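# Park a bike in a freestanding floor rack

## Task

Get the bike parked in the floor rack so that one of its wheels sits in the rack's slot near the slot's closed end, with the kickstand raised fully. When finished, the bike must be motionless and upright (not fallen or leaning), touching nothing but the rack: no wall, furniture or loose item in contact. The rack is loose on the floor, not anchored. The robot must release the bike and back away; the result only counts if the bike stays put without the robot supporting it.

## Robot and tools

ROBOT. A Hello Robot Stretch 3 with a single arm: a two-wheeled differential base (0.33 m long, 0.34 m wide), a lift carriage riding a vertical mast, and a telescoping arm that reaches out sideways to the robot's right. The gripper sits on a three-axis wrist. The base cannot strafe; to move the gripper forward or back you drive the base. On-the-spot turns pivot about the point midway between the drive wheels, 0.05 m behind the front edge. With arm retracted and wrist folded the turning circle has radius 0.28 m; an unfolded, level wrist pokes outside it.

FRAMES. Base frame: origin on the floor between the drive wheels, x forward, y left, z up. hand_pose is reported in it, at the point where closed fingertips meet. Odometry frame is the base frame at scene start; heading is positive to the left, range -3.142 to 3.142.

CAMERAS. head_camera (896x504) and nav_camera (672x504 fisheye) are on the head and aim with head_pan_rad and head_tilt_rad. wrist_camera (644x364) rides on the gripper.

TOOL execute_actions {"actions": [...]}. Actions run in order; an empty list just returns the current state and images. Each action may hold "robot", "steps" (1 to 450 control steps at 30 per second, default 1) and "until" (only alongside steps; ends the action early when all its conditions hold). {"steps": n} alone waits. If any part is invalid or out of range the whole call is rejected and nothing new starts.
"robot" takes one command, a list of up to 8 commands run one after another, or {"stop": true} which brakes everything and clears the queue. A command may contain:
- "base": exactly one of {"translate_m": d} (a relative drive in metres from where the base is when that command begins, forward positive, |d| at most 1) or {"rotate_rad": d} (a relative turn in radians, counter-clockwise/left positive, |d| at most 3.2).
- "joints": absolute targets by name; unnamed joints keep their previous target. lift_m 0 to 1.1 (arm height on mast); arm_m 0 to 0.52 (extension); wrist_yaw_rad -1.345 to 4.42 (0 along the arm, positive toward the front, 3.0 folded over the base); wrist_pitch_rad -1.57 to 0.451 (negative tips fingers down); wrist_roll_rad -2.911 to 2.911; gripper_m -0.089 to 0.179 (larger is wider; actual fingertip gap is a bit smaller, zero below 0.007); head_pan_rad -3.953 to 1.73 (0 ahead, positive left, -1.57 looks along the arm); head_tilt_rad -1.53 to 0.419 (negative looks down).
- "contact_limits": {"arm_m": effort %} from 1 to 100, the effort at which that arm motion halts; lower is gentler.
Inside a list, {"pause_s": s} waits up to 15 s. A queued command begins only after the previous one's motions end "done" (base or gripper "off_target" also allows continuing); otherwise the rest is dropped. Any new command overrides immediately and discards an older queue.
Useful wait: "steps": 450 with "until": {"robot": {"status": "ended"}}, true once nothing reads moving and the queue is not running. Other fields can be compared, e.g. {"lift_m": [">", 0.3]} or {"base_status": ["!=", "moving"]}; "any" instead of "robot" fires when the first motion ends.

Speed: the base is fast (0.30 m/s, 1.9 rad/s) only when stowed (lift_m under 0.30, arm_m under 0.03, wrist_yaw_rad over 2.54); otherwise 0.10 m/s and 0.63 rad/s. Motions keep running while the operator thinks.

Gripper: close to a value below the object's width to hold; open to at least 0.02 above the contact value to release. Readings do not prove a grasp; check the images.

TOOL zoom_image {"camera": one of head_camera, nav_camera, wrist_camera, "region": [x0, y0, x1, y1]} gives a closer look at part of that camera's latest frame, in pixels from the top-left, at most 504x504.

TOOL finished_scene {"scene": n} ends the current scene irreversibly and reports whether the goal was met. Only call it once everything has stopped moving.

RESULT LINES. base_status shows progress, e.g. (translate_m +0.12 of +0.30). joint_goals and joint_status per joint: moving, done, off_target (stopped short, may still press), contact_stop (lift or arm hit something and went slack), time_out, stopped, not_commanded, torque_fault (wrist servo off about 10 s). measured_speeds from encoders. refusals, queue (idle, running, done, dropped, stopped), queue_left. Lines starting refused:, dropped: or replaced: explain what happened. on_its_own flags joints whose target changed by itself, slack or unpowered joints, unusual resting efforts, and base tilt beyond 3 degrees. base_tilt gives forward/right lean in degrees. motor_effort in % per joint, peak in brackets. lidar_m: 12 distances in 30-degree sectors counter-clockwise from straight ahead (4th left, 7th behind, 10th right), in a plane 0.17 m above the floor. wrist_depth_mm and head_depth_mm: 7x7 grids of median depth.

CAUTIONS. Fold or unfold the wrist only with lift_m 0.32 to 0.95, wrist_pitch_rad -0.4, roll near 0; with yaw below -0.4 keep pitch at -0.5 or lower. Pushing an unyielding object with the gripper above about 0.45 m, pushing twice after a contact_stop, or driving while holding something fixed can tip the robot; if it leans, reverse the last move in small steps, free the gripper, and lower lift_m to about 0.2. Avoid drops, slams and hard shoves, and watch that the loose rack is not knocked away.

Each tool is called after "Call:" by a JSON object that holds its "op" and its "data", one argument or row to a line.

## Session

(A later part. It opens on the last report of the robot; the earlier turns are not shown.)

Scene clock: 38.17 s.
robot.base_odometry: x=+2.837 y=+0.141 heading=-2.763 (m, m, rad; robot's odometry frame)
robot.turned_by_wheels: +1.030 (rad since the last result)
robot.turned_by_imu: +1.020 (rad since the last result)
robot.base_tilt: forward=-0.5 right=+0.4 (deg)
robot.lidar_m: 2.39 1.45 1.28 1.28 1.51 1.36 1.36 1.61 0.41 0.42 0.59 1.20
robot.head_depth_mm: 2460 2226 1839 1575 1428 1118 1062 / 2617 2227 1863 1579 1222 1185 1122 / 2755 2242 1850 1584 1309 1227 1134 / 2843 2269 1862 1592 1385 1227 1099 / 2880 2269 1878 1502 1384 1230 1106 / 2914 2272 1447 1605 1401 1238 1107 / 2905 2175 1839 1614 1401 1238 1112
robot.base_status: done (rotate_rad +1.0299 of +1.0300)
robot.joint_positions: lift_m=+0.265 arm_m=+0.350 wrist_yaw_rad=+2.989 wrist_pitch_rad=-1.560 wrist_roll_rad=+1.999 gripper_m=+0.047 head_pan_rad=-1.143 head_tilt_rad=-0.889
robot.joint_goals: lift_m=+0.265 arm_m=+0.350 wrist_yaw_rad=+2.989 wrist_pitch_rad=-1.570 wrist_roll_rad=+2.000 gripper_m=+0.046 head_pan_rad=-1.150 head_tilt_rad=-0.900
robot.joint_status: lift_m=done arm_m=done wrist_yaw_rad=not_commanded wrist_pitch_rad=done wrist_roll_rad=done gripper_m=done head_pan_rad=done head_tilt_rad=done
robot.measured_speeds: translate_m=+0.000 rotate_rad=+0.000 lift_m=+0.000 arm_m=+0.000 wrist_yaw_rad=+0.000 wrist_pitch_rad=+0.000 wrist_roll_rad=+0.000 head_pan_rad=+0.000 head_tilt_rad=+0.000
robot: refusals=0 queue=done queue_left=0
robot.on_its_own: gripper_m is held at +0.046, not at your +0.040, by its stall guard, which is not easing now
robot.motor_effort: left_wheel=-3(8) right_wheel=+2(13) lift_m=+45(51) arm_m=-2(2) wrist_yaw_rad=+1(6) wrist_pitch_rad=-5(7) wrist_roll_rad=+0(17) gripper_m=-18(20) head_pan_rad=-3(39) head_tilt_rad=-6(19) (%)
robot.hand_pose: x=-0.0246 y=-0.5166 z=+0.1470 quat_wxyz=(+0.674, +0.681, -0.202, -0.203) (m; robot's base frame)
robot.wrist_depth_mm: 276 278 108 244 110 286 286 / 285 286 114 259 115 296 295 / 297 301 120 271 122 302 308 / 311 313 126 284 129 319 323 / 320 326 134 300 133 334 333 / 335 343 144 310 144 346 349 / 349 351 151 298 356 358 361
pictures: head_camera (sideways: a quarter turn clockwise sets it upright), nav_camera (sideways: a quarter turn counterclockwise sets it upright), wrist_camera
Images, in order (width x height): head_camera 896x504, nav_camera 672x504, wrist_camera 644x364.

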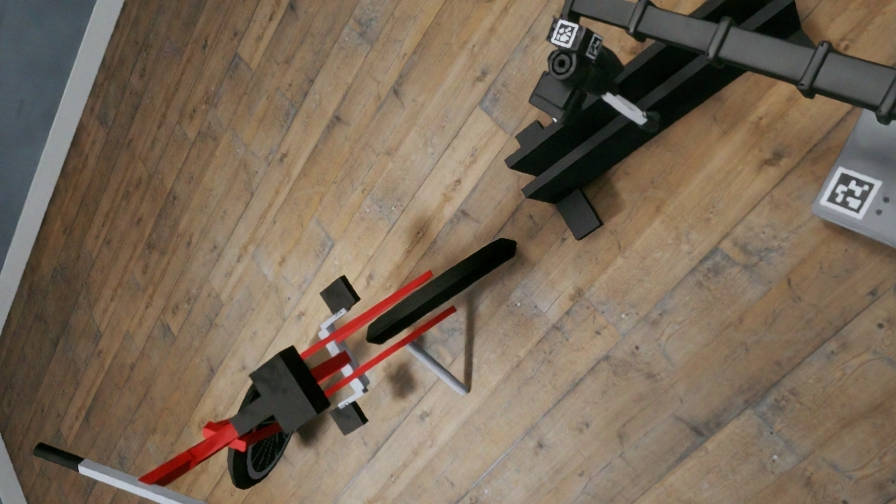

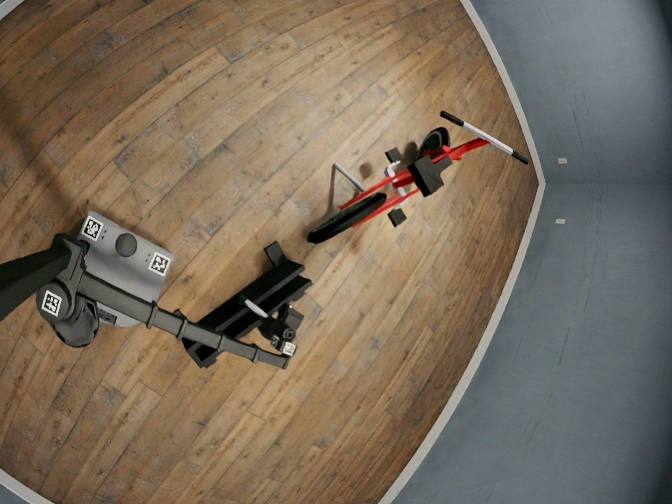

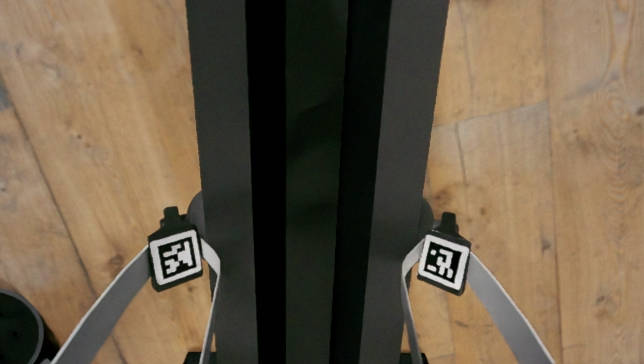

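Call:
{"op": "execute_actions", "data": {
  "actions": [
    {"robot": [{"base": {"translate_m": 0.082}, "joints": {"arm_m": 0.334, "head_pan_rad": -1.25}}, {"joints": {"lift_m": 0.236}}], "steps": 300, "until": {"robot": {"status": "ended"}}}
  ]
}}

Scene clock: 42.07 s.
robot.base_odometry: x=+2.761 y=+0.111 heading=-2.763 (m, m, rad; robot's odometry frame)
robot.turned_by_wheels: +0.000 (rad since the last result)
robot.turned_by_imu: -0.001 (rad since the last result)
robot.base_tilt: forward=-0.4 right=+0.4 (deg)
robot.lidar_m: 2.30 1.42 1.25 1.26 1.48 1.43 1.44 1.70 2.51 2.52 0.66 1.50
robot.head_depth_mm: 2363 2228 1848 1573 1401 1113 1079 / 2518 2238 1860 1576 1437 1168 1126 / 2632 2247 1861 1591 1280 1233 1133 / 2772 2257 1858 1590 1340 1232 1119 / 2878 2267 1863 1507 1393 1237 1106 / 2890 2278 1485 1599 1400 1241 1108 / 2919 2284 1764 1603 1402 1240 1109
robot.base_status: done (translate_m +0.0820 of +0.0820)
robot.joint_positions: lift_m=+0.240 arm_m=+0.334 wrist_yaw_rad=+2.989 wrist_pitch_rad=-1.562 wrist_roll_rad=+1.999 gripper_m=+0.047 head_pan_rad=-1.243 head_tilt_rad=-0.890
robot.joint_goals: lift_m=+0.239 arm_m=+0.334 wrist_yaw_rad=+2.989 wrist_pitch_rad=-1.570 wrist_roll_rad=+2.000 gripper_m=+0.046 head_pan_rad=-1.250 head_tilt_rad=-0.900
robot.joint_status: lift_m=contact_stop arm_m=done wrist_yaw_rad=not_commanded wrist_pitch_rad=done wrist_roll_rad=done gripper_m=done head_pan_rad=done head_tilt_rad=done
robot.measured_speeds: translate_m=+0.000 rotate_rad=-0.001 lift_m=+0.014 arm_m=+0.000 wrist_yaw_rad=+0.000 wrist_pitch_rad=+0.000 wrist_roll_rad=+0.000 head_pan_rad=+0.000 head_tilt_rad=-0.024
robot: refusals=0 queue=dropped queue_left=0
robot.on_its_own: gripper_m is held at +0.046, not at your +0.040, by its stall guard, which is not easing now; lift_m is slack since a contact_stop, until your next command for it
robot.motor_effort: left_wheel=-5(6) right_wheel=+11(11) lift_m=+18(45) arm_m=+0(2) wrist_yaw_rad=+1(1) wrist_pitch_rad=-4(5) wrist_roll_rad=+0(0) gripper_m=-20(19) head_pan_rad=-3(12) head_tilt_rad=-6(6) (%)
robot.hand_pose: x=-0.0247 y=-0.5009 z=+0.1220 quat_wxyz=(+0.675, +0.680, -0.203, -0.203) (m; robot's base frame)
robot.wrist_depth_mm: 254 260 114 253 116 266 264 / 262 265 118 263 120 273 276 / 274 280 123 274 124 285 287 / 284 288 128 285 129 298 300 / 297 296 133 296 133 312 311 / 312 314 149 299 315 325 325 / 321 327 150 303 328 341 337
pictures: head_camera (sideways: a quarter turn clockwise sets it upright), nav_camera (sideways: a quarter turn counterclockwise sets it upright), wrist_camera
Images, in order (width x height): head_camera 896x504, nav_camera 672x504, wrist_camera 644x364.

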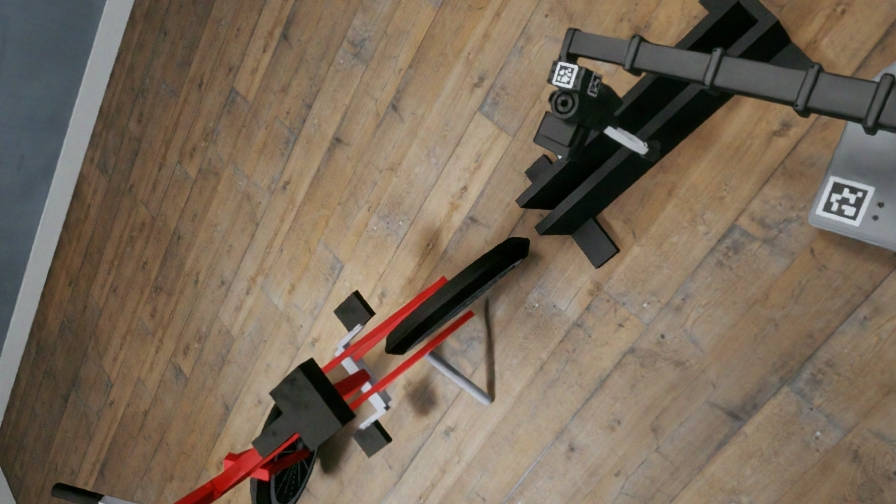

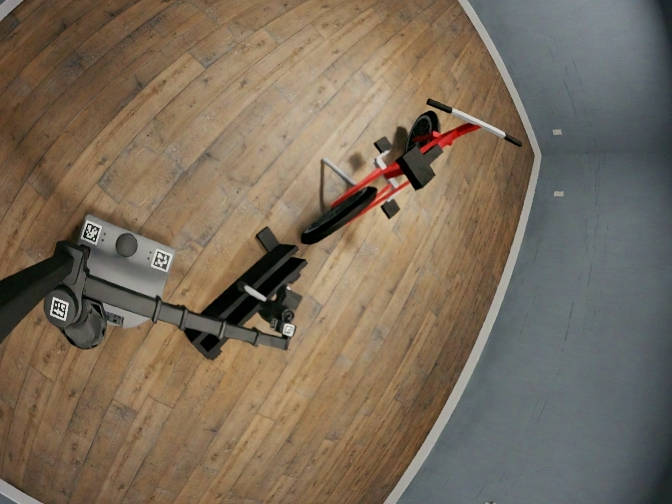

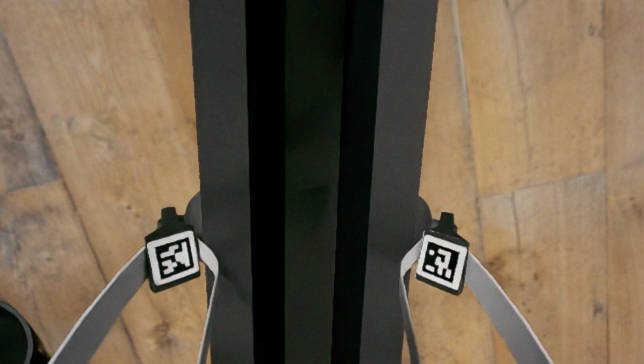

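Call:
{"op": "zoom_image", "data": {
  "camera": "head_camera",
  "region": [370, 120, 650, 380]
}}

Call:
{"op": "zoom_image", "data": {
  "camera": "head_camera",
  "region": [540, 0, 820, 260]
}}

Region (370, 120, 650, 380) of head_camera's 896x504 image, scaled by 1.800, with more detail than that image has; it fills the top 468 rows of this view, and the rest is white.

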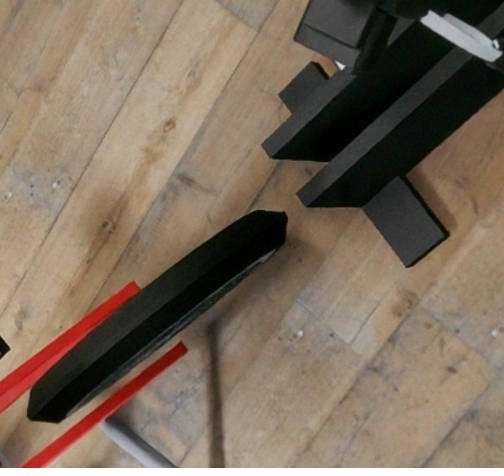

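Region (540, 0, 820, 260) of head_camera's 896x504 image, scaled by 1.800, with more detail than that image has; it fills the top 468 rows of this view, and the rest is white.

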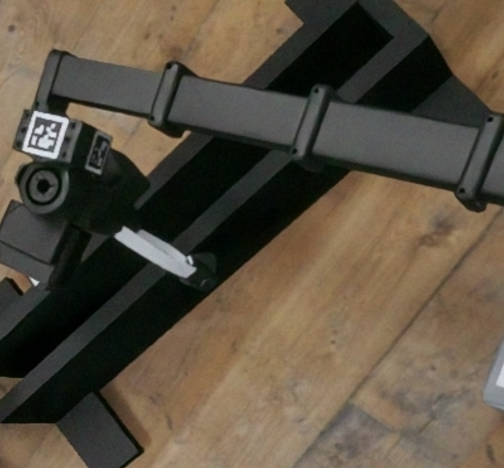

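Call:
{"op": "zoom_image", "data": {
  "camera": "head_camera",
  "region": [450, 180, 600, 320]
}}

Region (450, 180, 600, 320) of head_camera's 896x504 image, scaled by 3.360, with more detail than that image has; it fills the top 470 rows of this view, and the rest is white.

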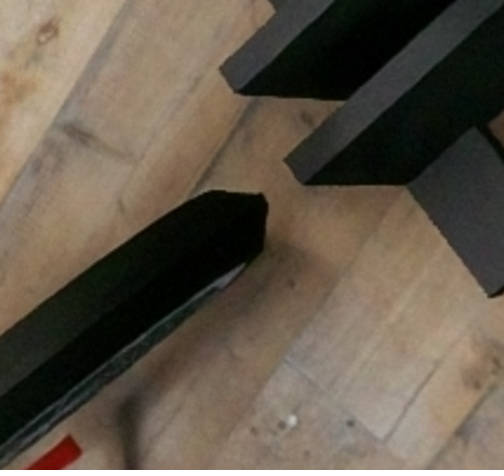

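Call:
{"op": "zoom_image", "data": {
  "camera": "head_camera",
  "region": [640, 0, 820, 170]
}}

Call:
{"op": "zoom_image", "data": {
  "camera": "head_camera",
  "region": [370, 260, 500, 370]
}}

Region (640, 0, 820, 170) of head_camera's 896x504 image, scaled by 2.800, with more detail than that image has.

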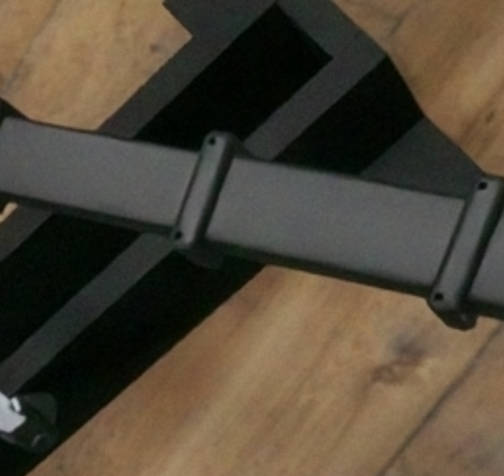

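Region (370, 260, 500, 370) of head_camera's 896x504 image, scaled by 3.877, with more detail than that image has; it fills the top 426 rows of this view, and the rest is white.

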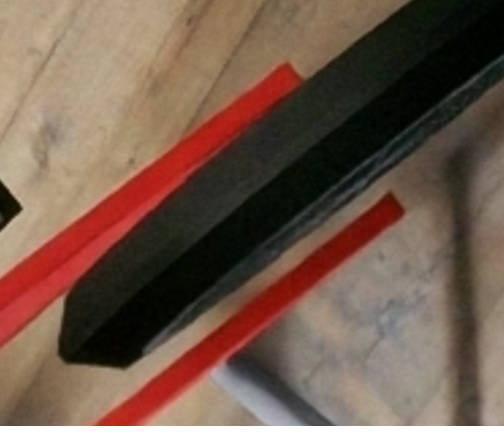

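Call:
{"op": "execute_actions", "data": {
  "actions": [
    {"robot": [{"joints": {"lift_m": 0.25}}, {"joints": {"arm_m": 0.325, "wrist_roll_rad": 2.055}}, {"joints": {"lift_m": 0.239}}], "steps": 300, "until": {"robot": {"status": "ended"}}}
  ]
}}

Call:
{"op": "zoom_image", "data": {
  "camera": "head_camera",
  "region": [450, 180, 600, 320]
}}

Call:
{"op": "zoom_image", "data": {
  "camera": "head_camera",
  "region": [640, 0, 820, 170]
}}

Scene clock: 47.50 s.
robot.base_odometry: x=+2.761 y=+0.111 heading=-2.763 (m, m, rad; robot's odometry frame)
robot.turned_by_wheels: +0.000 (rad since the last result)
robot.turned_by_imu: -0.001 (rad since the last result)
robot.base_tilt: forward=-0.5 right=+0.3 (deg)
robot.lidar_m: 2.31 1.42 1.25 1.26 1.49 1.44 1.44 1.70 2.51 2.52 0.66 1.51
robot.head_depth_mm: 2373 2226 1839 1572 1394 1173 1079 / 2538 2233 1848 1578 1428 1167 1128 / 2647 2245 1860 1588 1286 1228 1136 / 2770 2248 1860 1591 1341 1231 1118 / 2912 2264 1874 1508 1402 1235 1107 / 2885 2266 1477 1605 1394 1241 1105 / 2906 2297 1758 1612 1403 1237 1111
robot.base_status: done (translate_m +0.0820 of +0.0820)
robot.joint_positions: lift_m=+0.240 arm_m=+0.325 wrist_yaw_rad=+2.991 wrist_pitch_rad=-1.561 wrist_roll_rad=+2.048 gripper_m=+0.047 head_pan_rad=-1.243 head_tilt_rad=-0.890
robot.joint_goals: lift_m=+0.240 arm_m=+0.325 wrist_yaw_rad=+2.991 wrist_pitch_rad=-1.570 wrist_roll_rad=+2.055 gripper_m=+0.046 head_pan_rad=-1.250 head_tilt_rad=-0.900
robot.joint_status: lift_m=contact_stop arm_m=done wrist_yaw_rad=not_commanded wrist_pitch_rad=done wrist_roll_rad=done gripper_m=done head_pan_rad=done head_tilt_rad=done
robot.measured_speeds: translate_m=+0.000 rotate_rad=-0.001 lift_m=+0.010 arm_m=+0.000 wrist_yaw_rad=+0.000 wrist_pitch_rad=+0.000 wrist_roll_rad=+0.000 head_pan_rad=+0.000 head_tilt_rad=+0.000
robot: refusals=0 queue=dropped queue_left=0
robot.on_its_own: gripper_m is held at +0.046, not at your +0.040, by its stall guard, which is not easing now; lift_m is slack since a contact_stop, until your next command for it
robot.motor_effort: left_wheel=-4(4) right_wheel=+8(10) lift_m=+25(58) arm_m=-1(2) wrist_yaw_rad=-1(2) wrist_pitch_rad=-4(5) wrist_roll_rad=+4(12) gripper_m=-19(20) head_pan_rad=-2(3) head_tilt_rad=-6(5) (%)
robot.hand_pose: x=-0.0246 y=-0.4917 z=+0.1227 quat_wxyz=(+0.669, +0.676, -0.218, -0.218) (m; robot's base frame)
robot.wrist_depth_mm: 254 258 115 254 116 264 267 / 266 270 119 263 120 272 276 / 274 278 123 276 125 286 287 / 284 287 128 284 130 295 299 / 298 299 133 297 133 309 311 / 312 316 149 306 229 320 327 / - 329 149 302 329 336 341
pictures: head_camera (sideways: a quarter turn clockwise sets it upright), nav_camera (sideways: a quarter turn counterclockwise sets it upright), wrist_camera
Images, in order (width x height): head_camera 896x504, nav_camera 672x504, wrist_camera 644x364.

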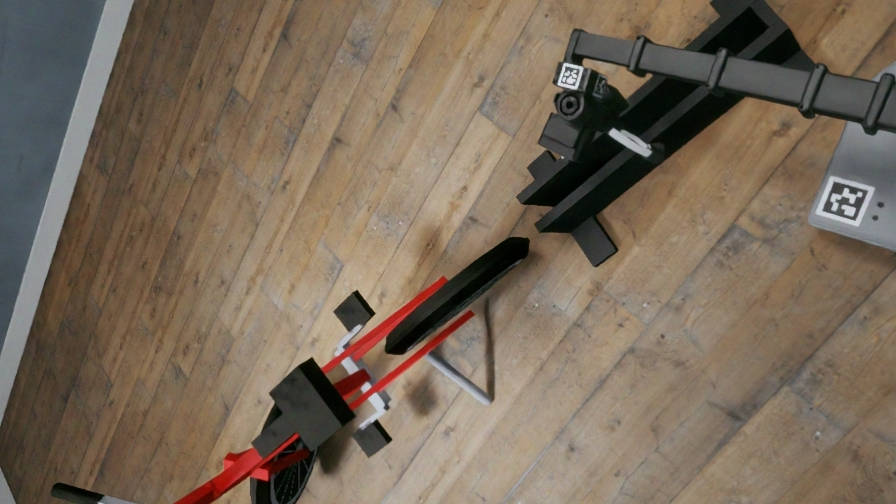

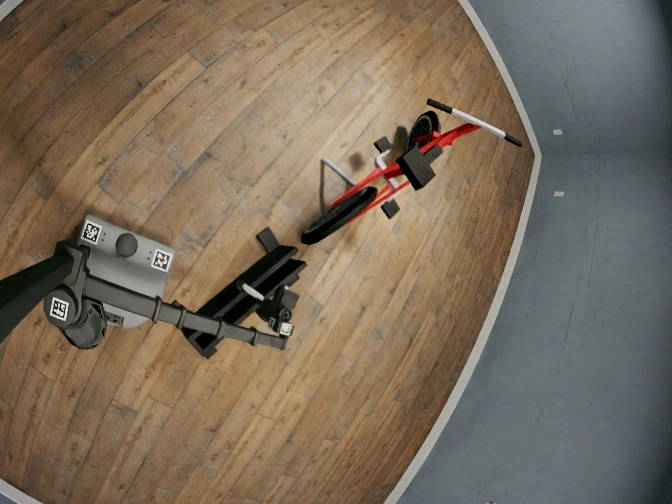

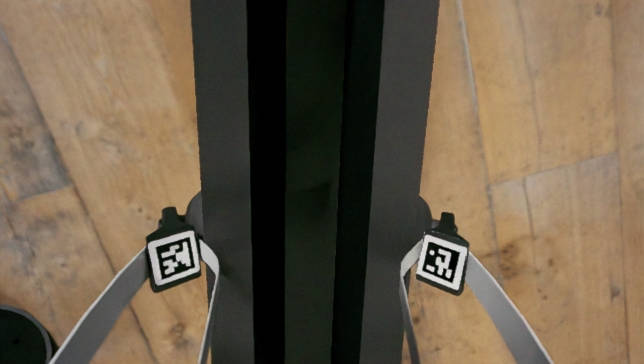

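Region (450, 180, 600, 320) of head_camera's 896x504 image, scaled by 3.360, with more detail than that image has; it fills the top 470 rows of this view, and the rest is white.

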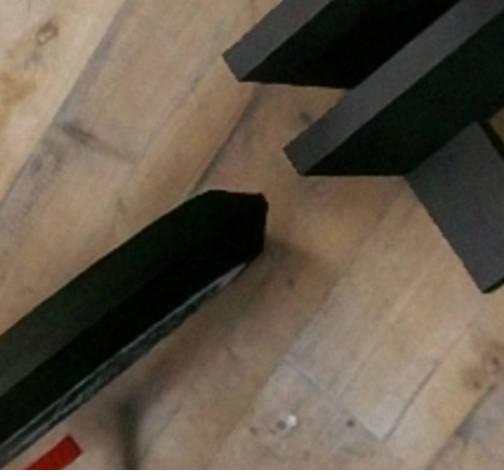

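Region (640, 0, 820, 170) of head_camera's 896x504 image, scaled by 2.800, with more detail than that image has.

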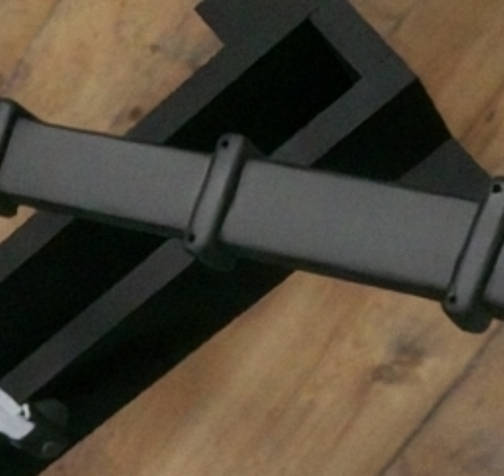

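Call:
{"op": "execute_actions", "data": {
  "actions": [
    {"robot": {"joints": {"gripper_m": 0.14}}, "steps": 90, "until": {"robot": {"gripper_m": [">", 0.125]}}},
    {"robot": {"joints": {"lift_m": 0.33}}, "steps": 90, "until": {"robot": {"lift_m": [">", 0.312]}}},
    {"robot": {"base": {"translate_m": 0.218}, "joints": {"arm_m": 0.026}}, "steps": 150, "until": {"robot": {"arm_m": ["<", 0.2]}}},
    {"robot": {"joints": {"lift_m": 0.297, "wrist_roll_rad": 2.6, "gripper_m": 0.10}}, "steps": 150, "until": {"robot": {"base_status": "done"}}},
    {"robot": {"base": {"rotate_rad": -0.64}, "joints": {"head_pan_rad": -1.9, "head_tilt_rad": -0.95}}, "steps": 150, "until": {"robot": {"base_status": "done"}}},
    {"robot": {"base": {"translate_m": 0.92}}, "steps": 300, "until": {"robot": {"translate_m": [">", 0.45]}}}
  ]
}}

Scene clock: 57.00 s.
robot.base_odometry: x=+2.117 y=+0.148 heading=+2.880 (m, m, rad; robot's odometry frame)
robot.turned_by_wheels: -0.640 (rad since the last result)
robot.turned_by_imu: -0.630 (rad since the last result)
robot.base_tilt: forward=-0.5 right=+0.8 (deg)
robot.lidar_m: 2.71 2.70 1.62 1.34 1.34 1.50 2.08 2.07 2.31 0.46 0.44 0.58
robot.head_depth_mm: 2331 2063 1748 1525 1345 1204 1122 / 2441 2069 1755 1524 1327 1208 - / 2553 2085 1766 1529 1312 1249 - / 2555 2108 1767 1535 1296 1249 - / 2478 2106 1777 1546 1295 1230 1102 / 2396 2110 1789 1553 1368 1217 1104 / 2282 2130 1784 1544 1367 1189 1107
robot.base_status: moving (translate_m +0.4567 of +0.9200)
robot.joint_positions: lift_m=+0.297 arm_m=+0.026 wrist_yaw_rad=+2.991 wrist_pitch_rad=-1.561 wrist_roll_rad=+2.592 gripper_m=+0.100 head_pan_rad=-1.893 head_tilt_rad=-0.938
robot.joint_goals: lift_m=+0.297 arm_m=+0.026 wrist_yaw_rad=+2.991 wrist_pitch_rad=-1.570 wrist_roll_rad=+2.600 gripper_m=+0.100 head_pan_rad=-1.900 head_tilt_rad=-0.950
robot.joint_status: lift_m=done arm_m=done wrist_yaw_rad=not_commanded wrist_pitch_rad=done wrist_roll_rad=done gripper_m=done head_pan_rad=done head_tilt_rad=done
robot.measured_speeds: translate_m=+0.293 rotate_rad=+0.000 lift_m=+0.000 arm_m=+0.000 wrist_yaw_rad=+0.000 wrist_pitch_rad=+0.000 wrist_roll_rad=+0.000 head_pan_rad=+0.000 head_tilt_rad=+0.000
robot: refusals=0 queue=running queue_left=0
robot.motor_effort: left_wheel=+3(9) right_wheel=-1(8) lift_m=+35(39) arm_m=-2(2) wrist_yaw_rad=-1(0) wrist_pitch_rad=-4(4) wrist_roll_rad=+4(5) gripper_m=+0(83) head_pan_rad=-2(30) head_tilt_rad=-6(12) (%)
robot.hand_pose: x=-0.0247 y=-0.1928 z=+0.1793 quat_wxyz=(+0.586, +0.592, -0.390, -0.392) (m; robot's base frame)
robot.wrist_depth_mm: 309 307 311 315 316 301 320 / 314 319 323 327 323 328 333 / 328 331 331 336 339 341 345 / 341 351 344 351 350 356 359 / 357 360 - - - 369 381 / 367 368 - - - 391 391 / 389 - - - - 400 409
pictures: head_camera (sideways: a quarter turn clockwise sets it upright), nav_camera (sideways: a quarter turn counterclockwise sets it upright), wrist_camera
Images, in order (width x height): head_camera 896x504, nav_camera 672x504, wrist_camera 644x364.

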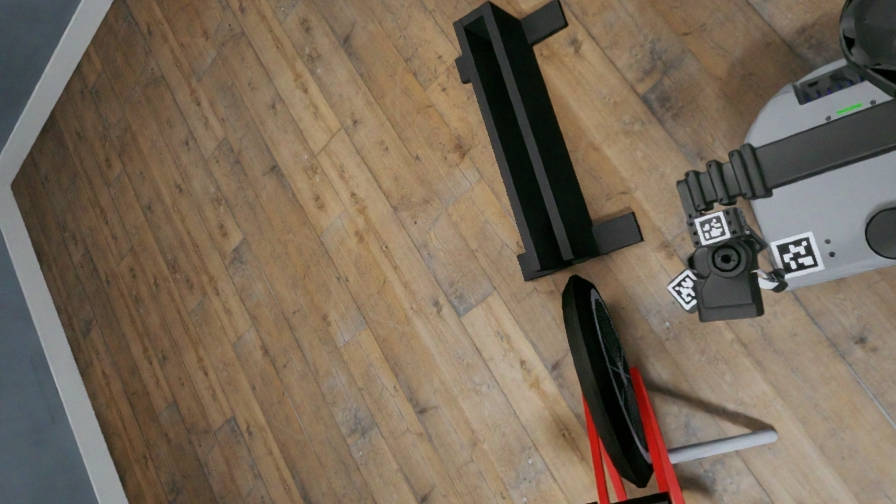

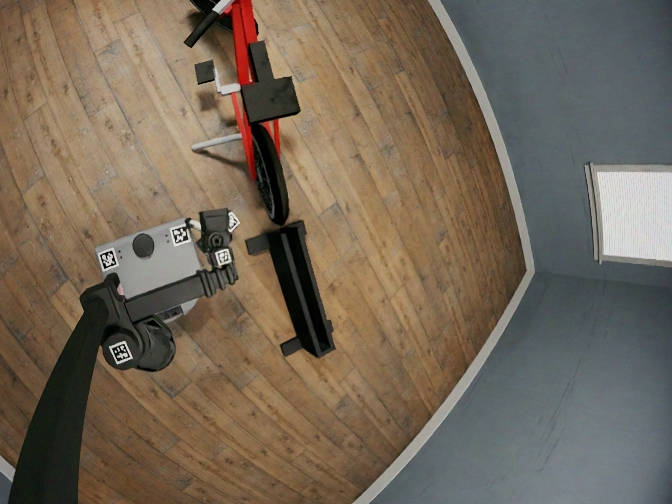

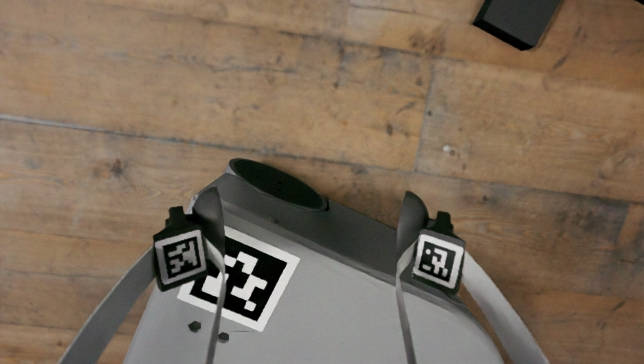

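Call:
{"op": "execute_actions", "data": {
  "actions": [
    {"steps": 60, "until": {"robot": {"translate_m": [">", 0.56]}}},
    {"robot": {"joints": {"lift_m": 0.86, "head_pan_rad": -1.2, "head_tilt_rad": -1.05}}, "steps": 150, "until": {"robot": {"lift_m": [">", 0.62]}}},
    {"robot": {"joints": {"wrist_yaw_rad": 2.1, "wrist_roll_rad": 1.57, "arm_m": 0.12}}, "steps": 200, "until": {"robot": {"status": "ended"}}}
  ]
}}

Scene clock: 63.20 s.
robot.base_odometry: x=+1.669 y=+0.268 heading=+2.880 (m, m, rad; robot's odometry frame)
robot.turned_by_wheels: +0.000 (rad since the last result)
robot.turned_by_imu: +0.003 (rad since the last result)
robot.base_tilt: forward=-0.4 right=+0.4 (deg)
robot.lidar_m: 2.27 2.26 1.77 1.50 1.49 1.67 2.52 0.65 0.44 0.32 0.33 0.54
robot.head_depth_mm: 2050 1844 - 1369 809 1182 1083 / 2072 1814 1605 1452 1263 1186 - / 2092 1828 1606 1445 1186 1201 - / 2098 1837 1581 926 1306 1208 - / 2123 1828 1617 1449 1308 1194 1098 / 2127 1855 1620 1457 1314 1201 1102 / 2129 1857 1636 1462 1319 1199 1104
robot.base_status: done (translate_m +0.9200 of +0.9200)
robot.joint_positions: lift_m=+0.860 arm_m=+0.120 wrist_yaw_rad=+2.102 wrist_pitch_rad=-1.568 wrist_roll_rad=+1.578 gripper_m=+0.100 head_pan_rad=-1.206 head_tilt_rad=-1.037
robot.joint_goals: lift_m=+0.860 arm_m=+0.120 wrist_yaw_rad=+2.100 wrist_pitch_rad=-1.570 wrist_roll_rad=+1.570 gripper_m=+0.100 head_pan_rad=-1.200 head_tilt_rad=-1.050
robot.joint_status: lift_m=done arm_m=done wrist_yaw_rad=done wrist_pitch_rad=done wrist_roll_rad=done gripper_m=done head_pan_rad=done head_tilt_rad=done
robot.measured_speeds: translate_m=+0.000 rotate_rad=+0.000 lift_m=+0.000 arm_m=+0.000 wrist_yaw_rad=+0.000 wrist_pitch_rad=+0.000 wrist_roll_rad=+0.000 head_pan_rad=+0.000 head_tilt_rad=+0.000
robot: refusals=0 queue=done queue_left=0
robot.motor_effort: left_wheel=+1(5) right_wheel=-1(11) lift_m=+41(50) arm_m=+2(1) wrist_yaw_rad=-2(3) wrist_pitch_rad=-1(12) wrist_roll_rad=-5(6) gripper_m=+1(3) head_pan_rad=+2(31) head_tilt_rad=-5(17) (%)
robot.hand_pose: x=-0.0418 y=-0.2769 z=+0.7423 quat_wxyz=(+0.612, +0.613, -0.354, -0.353) (m; robot's base frame)
robot.wrist_depth_mm: 822 818 489 827 829 837 858 / 883 856 864 421 819 895 909 / 890 894 888 891 378 825 905 / 933 899 926 930 399 788 931 / 963 974 - 953 986 - 990 / 991 - - - - - - / - - - - - - -
pictures: head_camera (sideways: a quarter turn clockwise sets it upright), nav_camera (sideways: a quarter turn counterclockwise sets it upright), wrist_camera
Images, in order (width x height): head_camera 896x504, nav_camera 672x504, wrist_camera 644x364.

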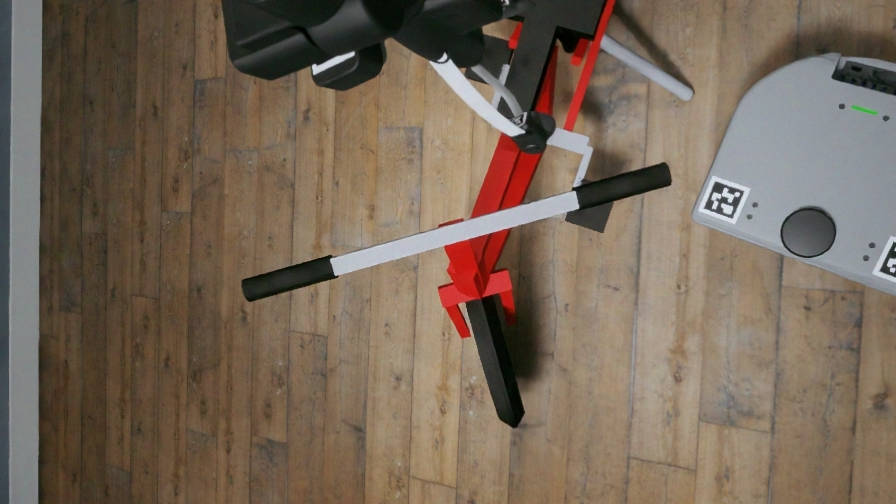

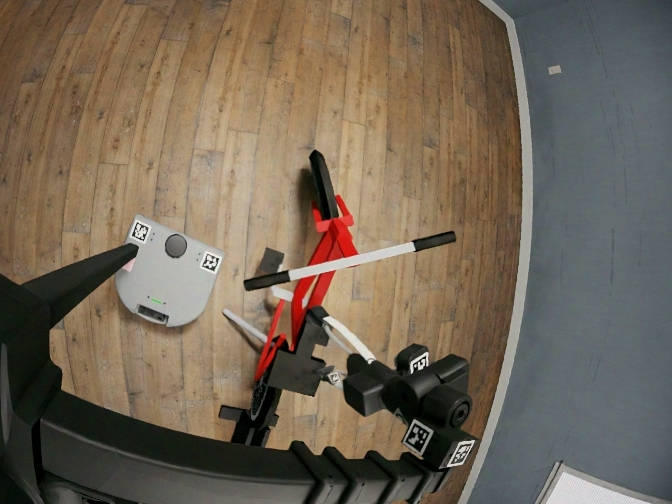

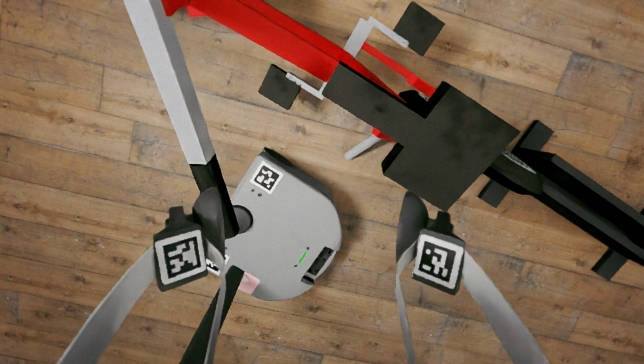

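Call:
{"op": "execute_actions", "data": {
  "actions": [
    {"robot": {"base": {"translate_m": 0.149}, "joints": {"wrist_yaw_rad": 2.21, "wrist_roll_rad": 1.57, "wrist_pitch_rad": -1.477, "arm_m": 0.171, "lift_m": 0.82, "head_pan_rad": -1.5, "head_tilt_rad": -1.1}}, "steps": 200, "until": {"robot": {"status": "ended"}}}
  ]
}}

Scene clock: 67.17 s.
robot.base_odometry: x=+1.525 y=+0.307 heading=+2.880 (m, m, rad; robot's odometry frame)
robot.turned_by_wheels: +0.000 (rad since the last result)
robot.turned_by_imu: +0.000 (rad since the last result)
robot.base_tilt: forward=-0.4 right=+0.4 (deg)
robot.lidar_m: 2.13 2.12 1.83 1.54 1.54 1.72 2.66 0.60 0.33 0.32 0.42 0.45
robot.head_depth_mm: 1959 - 1532 1157 1245 1174 1089 / 1938 - - 1148 1233 1204 - / 1957 - - 1349 1267 - - / 1956 1735 1505 1191 1285 1204 1111 / 1965 1737 1562 1418 1274 1192 1105 / 1973 1746 1573 1419 1279 1193 1103 / 1988 1761 1566 1418 1304 1197 1107
robot.base_status: done (translate_m +0.1490 of +0.1490)
robot.joint_positions: lift_m=+0.820 arm_m=+0.171 wrist_yaw_rad=+2.208 wrist_pitch_rad=-1.477 wrist_roll_rad=+1.578 gripper_m=+0.100 head_pan_rad=-1.493 head_tilt_rad=-1.086
robot.joint_goals: lift_m=+0.820 arm_m=+0.171 wrist_yaw_rad=+2.210 wrist_pitch_rad=-1.477 wrist_roll_rad=+1.570 gripper_m=+0.100 head_pan_rad=-1.500 head_tilt_rad=-1.100
robot.joint_status: lift_m=done arm_m=done wrist_yaw_rad=done wrist_pitch_rad=done wrist_roll_rad=done gripper_m=done head_pan_rad=done head_tilt_rad=done
robot.measured_speeds: translate_m=+0.000 rotate_rad=+0.000 lift_m=+0.000 arm_m=+0.000 wrist_yaw_rad=+0.000 wrist_pitch_rad=+0.000 wrist_roll_rad=+0.000 head_pan_rad=+0.000 head_tilt_rad=+0.000
robot: refusals=0 queue=done queue_left=0
robot.motor_effort: left_wheel=+1(4) right_wheel=-2(3) lift_m=+36(41) arm_m=+2(1) wrist_yaw_rad=+2(2) wrist_pitch_rad=+0(0) wrist_roll_rad=-5(5) gripper_m=+1(1) head_pan_rad=-2(21) head_tilt_rad=-6(14) (%)
robot.hand_pose: x=-0.0216 y=-0.3160 z=+0.7014 quat_wxyz=(+0.600, +0.659, -0.335, -0.305) (m; robot's base frame)
robot.wrist_depth_mm: 842 821 534 426 798 760 782 / 878 861 840 336 804 787 785 / 910 890 900 338 585 806 810 / 931 944 897 206 554 621 846 / - 940 - 234 909 347 760 / - - - 286 971 364 340 / - - - - 957 953 933
pictures: head_camera (sideways: a quarter turn clockwise sets it upright), nav_camera (sideways: a quarter turn counterclockwise sets it upright), wrist_camera
Images, in order (width x height): head_camera 896x504, nav_camera 672x504, wrist_camera 644x364.

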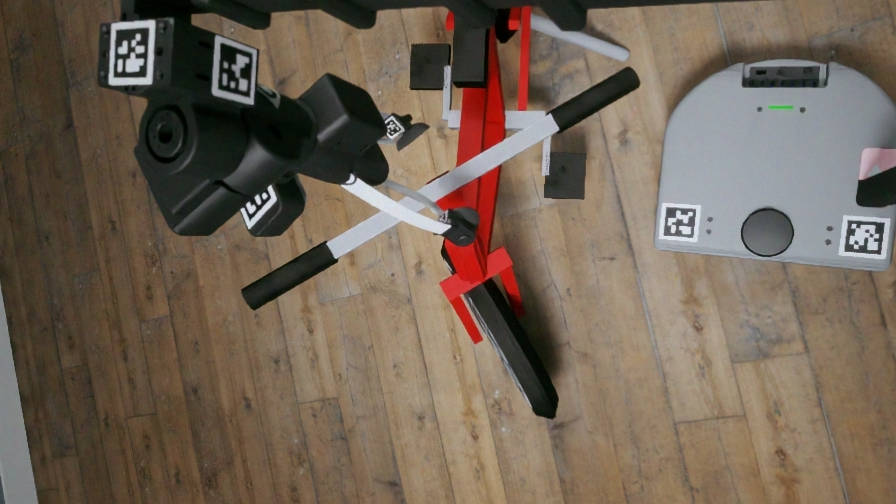

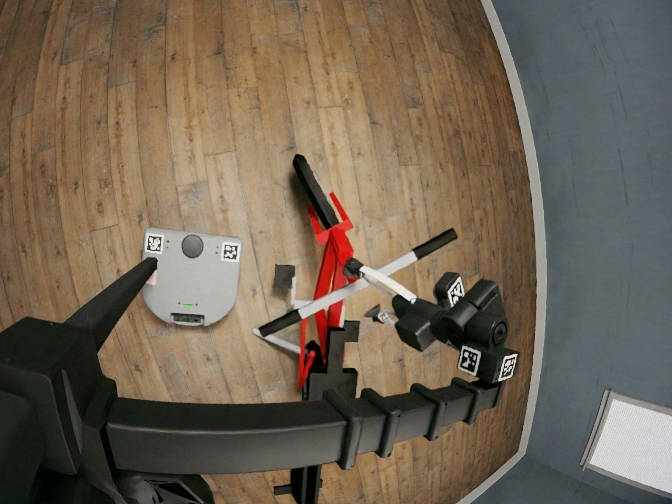

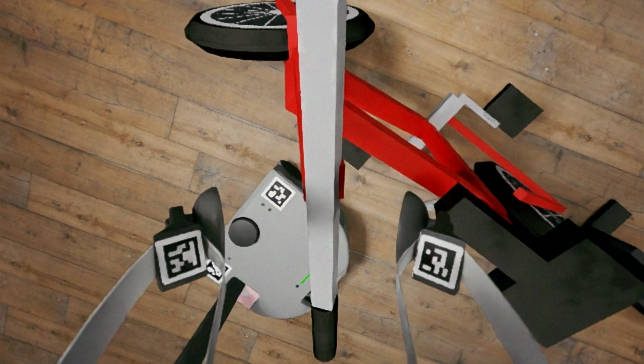

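Call:
{"op": "execute_actions", "data": {
  "actions": [
    {"robot": {"base": {"translate_m": -0.015}, "joints": {"arm_m": 0.151, "lift_m": 0.757}}, "steps": 200, "until": {"robot": {"status": "ended"}}}
  ]
}}

Scene clock: 69.03 s.
robot.base_odometry: x=+1.540 y=+0.303 heading=+2.880 (m, m, rad; robot's odometry frame)
robot.turned_by_wheels: +0.000 (rad since the last result)
robot.turned_by_imu: +0.000 (rad since the last result)
robot.base_tilt: forward=-0.5 right=+0.5 (deg)
robot.lidar_m: 2.14 2.14 1.83 1.54 1.53 1.72 2.65 0.60 0.33 0.31 0.43 0.45
robot.head_depth_mm: 1929 1724 - 1158 1233 1184 1079 / 1929 1737 - 1154 1235 1207 - / 1939 1731 - 1014 1252 - - / 1952 1729 1505 970 1289 1201 1115 / 1956 1735 1529 1416 1274 1190 1103 / 1968 1752 1563 1421 1277 1193 1107 / 1990 1762 1573 1423 1296 1199 1108
robot.base_status: done (translate_m -0.0150 of -0.0150)
robot.joint_positions: lift_m=+0.757 arm_m=+0.151 wrist_yaw_rad=+2.208 wrist_pitch_rad=-1.477 wrist_roll_rad=+1.578 gripper_m=+0.100 head_pan_rad=-1.493 head_tilt_rad=-1.086
robot.joint_goals: lift_m=+0.757 arm_m=+0.151 wrist_yaw_rad=+2.210 wrist_pitch_rad=-1.477 wrist_roll_rad=+1.570 gripper_m=+0.100 head_pan_rad=-1.500 head_tilt_rad=-1.100
robot.joint_status: lift_m=done arm_m=done wrist_yaw_rad=done wrist_pitch_rad=done wrist_roll_rad=done gripper_m=done head_pan_rad=done head_tilt_rad=done
robot.measured_speeds: translate_m=+0.000 rotate_rad=+0.000 lift_m=+0.000 arm_m=+0.000 wrist_yaw_rad=+0.000 wrist_pitch_rad=+0.000 wrist_roll_rad=+0.000 head_pan_rad=+0.000 head_tilt_rad=+0.000
robot: refusals=0 queue=done queue_left=0
robot.motor_effort: left_wheel=+1(1) right_wheel=-1(7) lift_m=+34(32) arm_m=-1(1) wrist_yaw_rad=+2(2) wrist_pitch_rad=+0(0) wrist_roll_rad=-5(5) gripper_m=+0(0) head_pan_rad=-3(2) head_tilt_rad=-5(8) (%)
robot.hand_pose: x=-0.0215 y=-0.2965 z=+0.6384 quat_wxyz=(+0.600, +0.659, -0.335, -0.305) (m; robot's base frame)
robot.wrist_depth_mm: 790 781 446 100 726 691 723 / 824 779 773 111 748 557 724 / 843 845 827 126 307 764 754 / 888 851 848 141 818 419 784 / 919 883 - 160 848 277 289 / 934 934 - 194 875 340 279 / 990 983 952 887 918 893 297
pictures: head_camera (sideways: a quarter turn clockwise sets it upright), nav_camera (sideways: a quarter turn counterclockwise sets it upright), wrist_camera
Images, in order (width x height): head_camera 896x504, nav_camera 672x504, wrist_camera 644x364.

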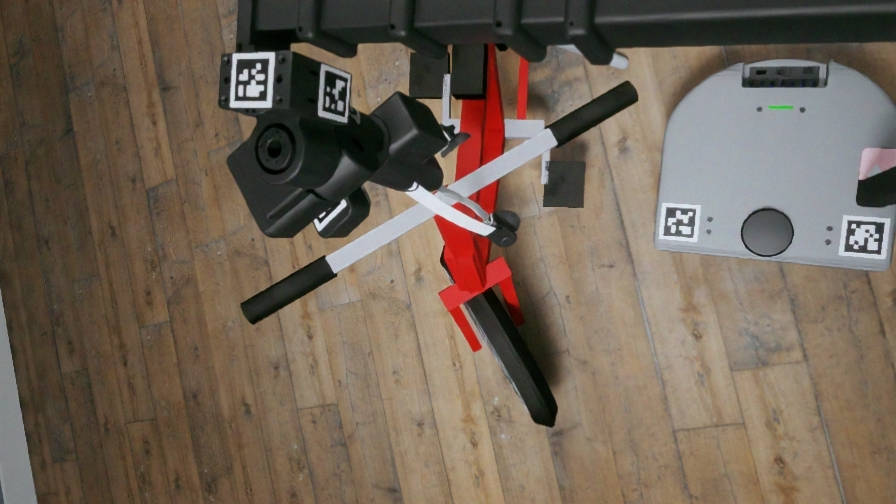

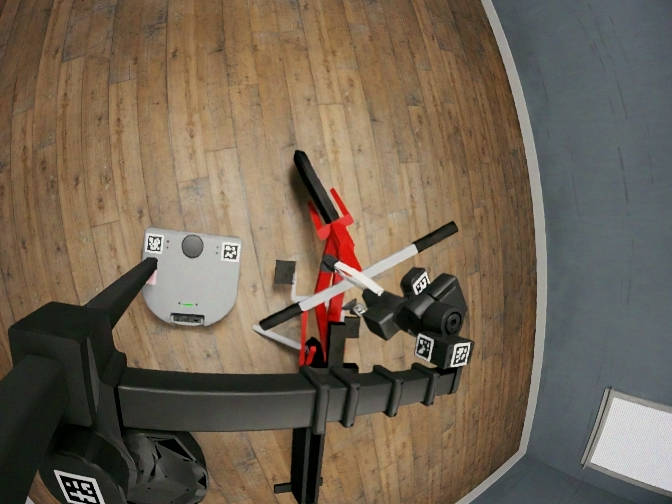

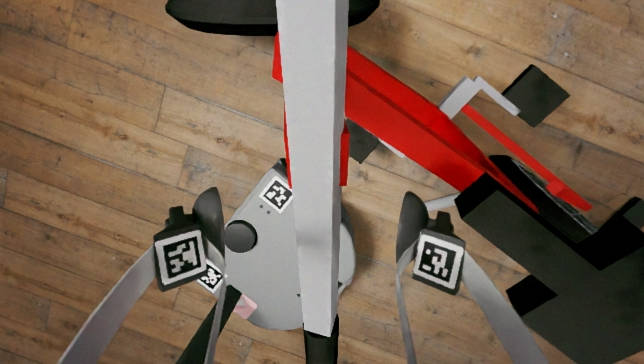

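Call:
{"op": "execute_actions", "data": {
  "actions": [
    {"robot": [{"joints": {"gripper_m": -0.028, "head_pan_rad": -1.9, "head_tilt_rad": -1.0}}, {"joints": {"arm_m": 0.22, "lift_m": 0.777, "wrist_yaw_rad": 2.0}}], "steps": 200, "until": {"robot": {"status": "ended"}}}
  ]
}}

Scene clock: 72.57 s.
robot.base_odometry: x=+1.540 y=+0.303 heading=+2.880 (m, m, rad; robot's odometry frame)
robot.turned_by_wheels: +0.000 (rad since the last result)
robot.turned_by_imu: -0.001 (rad since the last result)
robot.base_tilt: forward=-0.3 right=+0.4 (deg)
robot.lidar_m: 2.14 2.14 1.83 1.54 1.54 1.71 2.64 0.66 0.33 0.31 0.45 0.50
robot.head_depth_mm: 2222 1889 1641 1356 - - - / 2222 1907 1656 - - 1210 - / 2262 1904 - 1033 1288 1230 - / 2262 2000 1645 1456 1130 1213 1081 / 2264 2011 - 812 1287 1203 1100 / 2182 1975 1618 1465 1031 1206 1100 / 2140 1943 1659 1494 1332 1191 1106
robot.base_status: done (translate_m -0.0150 of -0.0150)
robot.joint_positions: lift_m=+0.780 arm_m=+0.219 wrist_yaw_rad=+2.010 wrist_pitch_rad=-1.484 wrist_roll_rad=+1.558 gripper_m=-0.027 head_pan_rad=-1.893 head_tilt_rad=-1.001
robot.joint_goals: lift_m=+0.780 arm_m=+0.220 wrist_yaw_rad=+2.000 wrist_pitch_rad=-1.477 wrist_roll_rad=+1.570 gripper_m=-0.028 head_pan_rad=-1.900 head_tilt_rad=-1.000
robot.joint_status: lift_m=contact_stop arm_m=done wrist_yaw_rad=done wrist_pitch_rad=done wrist_roll_rad=done gripper_m=done head_pan_rad=done head_tilt_rad=done
robot.measured_speeds: translate_m=+0.000 rotate_rad=+0.000 lift_m=+0.000 arm_m=+0.000 wrist_yaw_rad=+0.000 wrist_pitch_rad=+0.000 wrist_roll_rad=+0.000 head_pan_rad=+0.000 head_tilt_rad=+0.000
robot: refusals=0 queue=dropped queue_left=0
robot.on_its_own: lift_m is slack since a contact_stop, until your next command for it
robot.motor_effort: left_wheel=-1(1) right_wheel=+6(8) lift_m=+37(50) arm_m=+4(7) wrist_yaw_rad=-8(9) wrist_pitch_rad=+3(8) wrist_roll_rad=+7(7) gripper_m=-16(91) head_pan_rad=-2(23) head_tilt_rad=+1(13) (%)
robot.hand_pose: x=-0.0231 y=-0.3653 z=+0.6609 quat_wxyz=(+0.573, +0.624, -0.392, -0.358) (m; robot's base frame)
robot.wrist_depth_mm: 776 791 458 113 747 742 728 / 817 825 471 122 762 781 732 / 847 851 842 135 498 793 799 / 907 867 843 150 826 312 776 / 940 931 910 161 842 291 284 / 961 992 - 190 884 888 298 / - 975 960 928 951 928 897
pictures: head_camera (sideways: a quarter turn clockwise sets it upright), nav_camera (sideways: a quarter turn counterclockwise sets it upright), wrist_camera
Images, in order (width x height): head_camera 896x504, nav_camera 672x504, wrist_camera 644x364.

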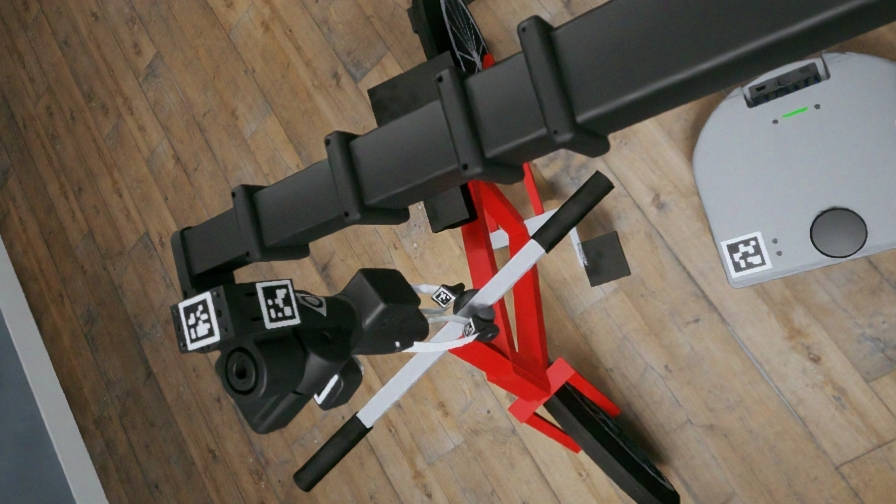

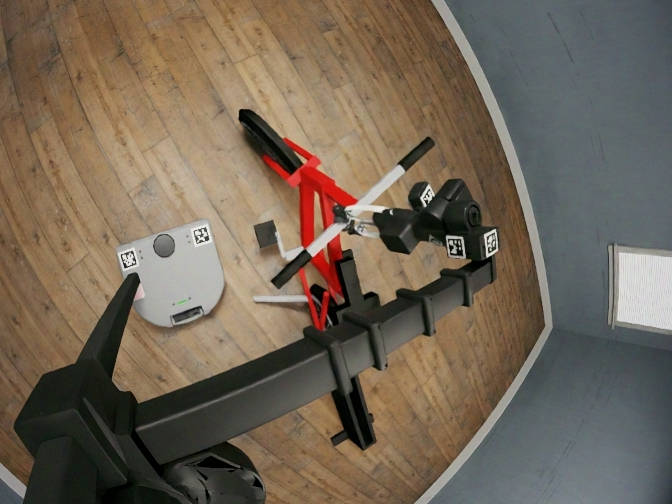

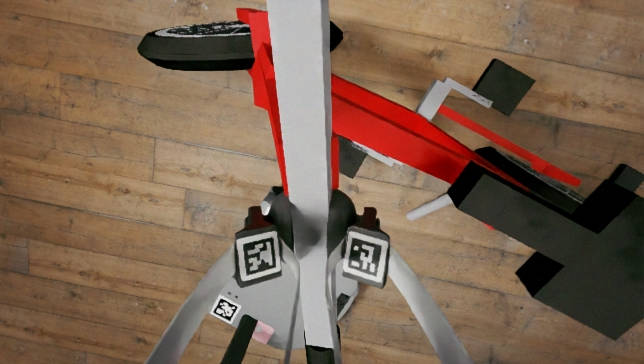

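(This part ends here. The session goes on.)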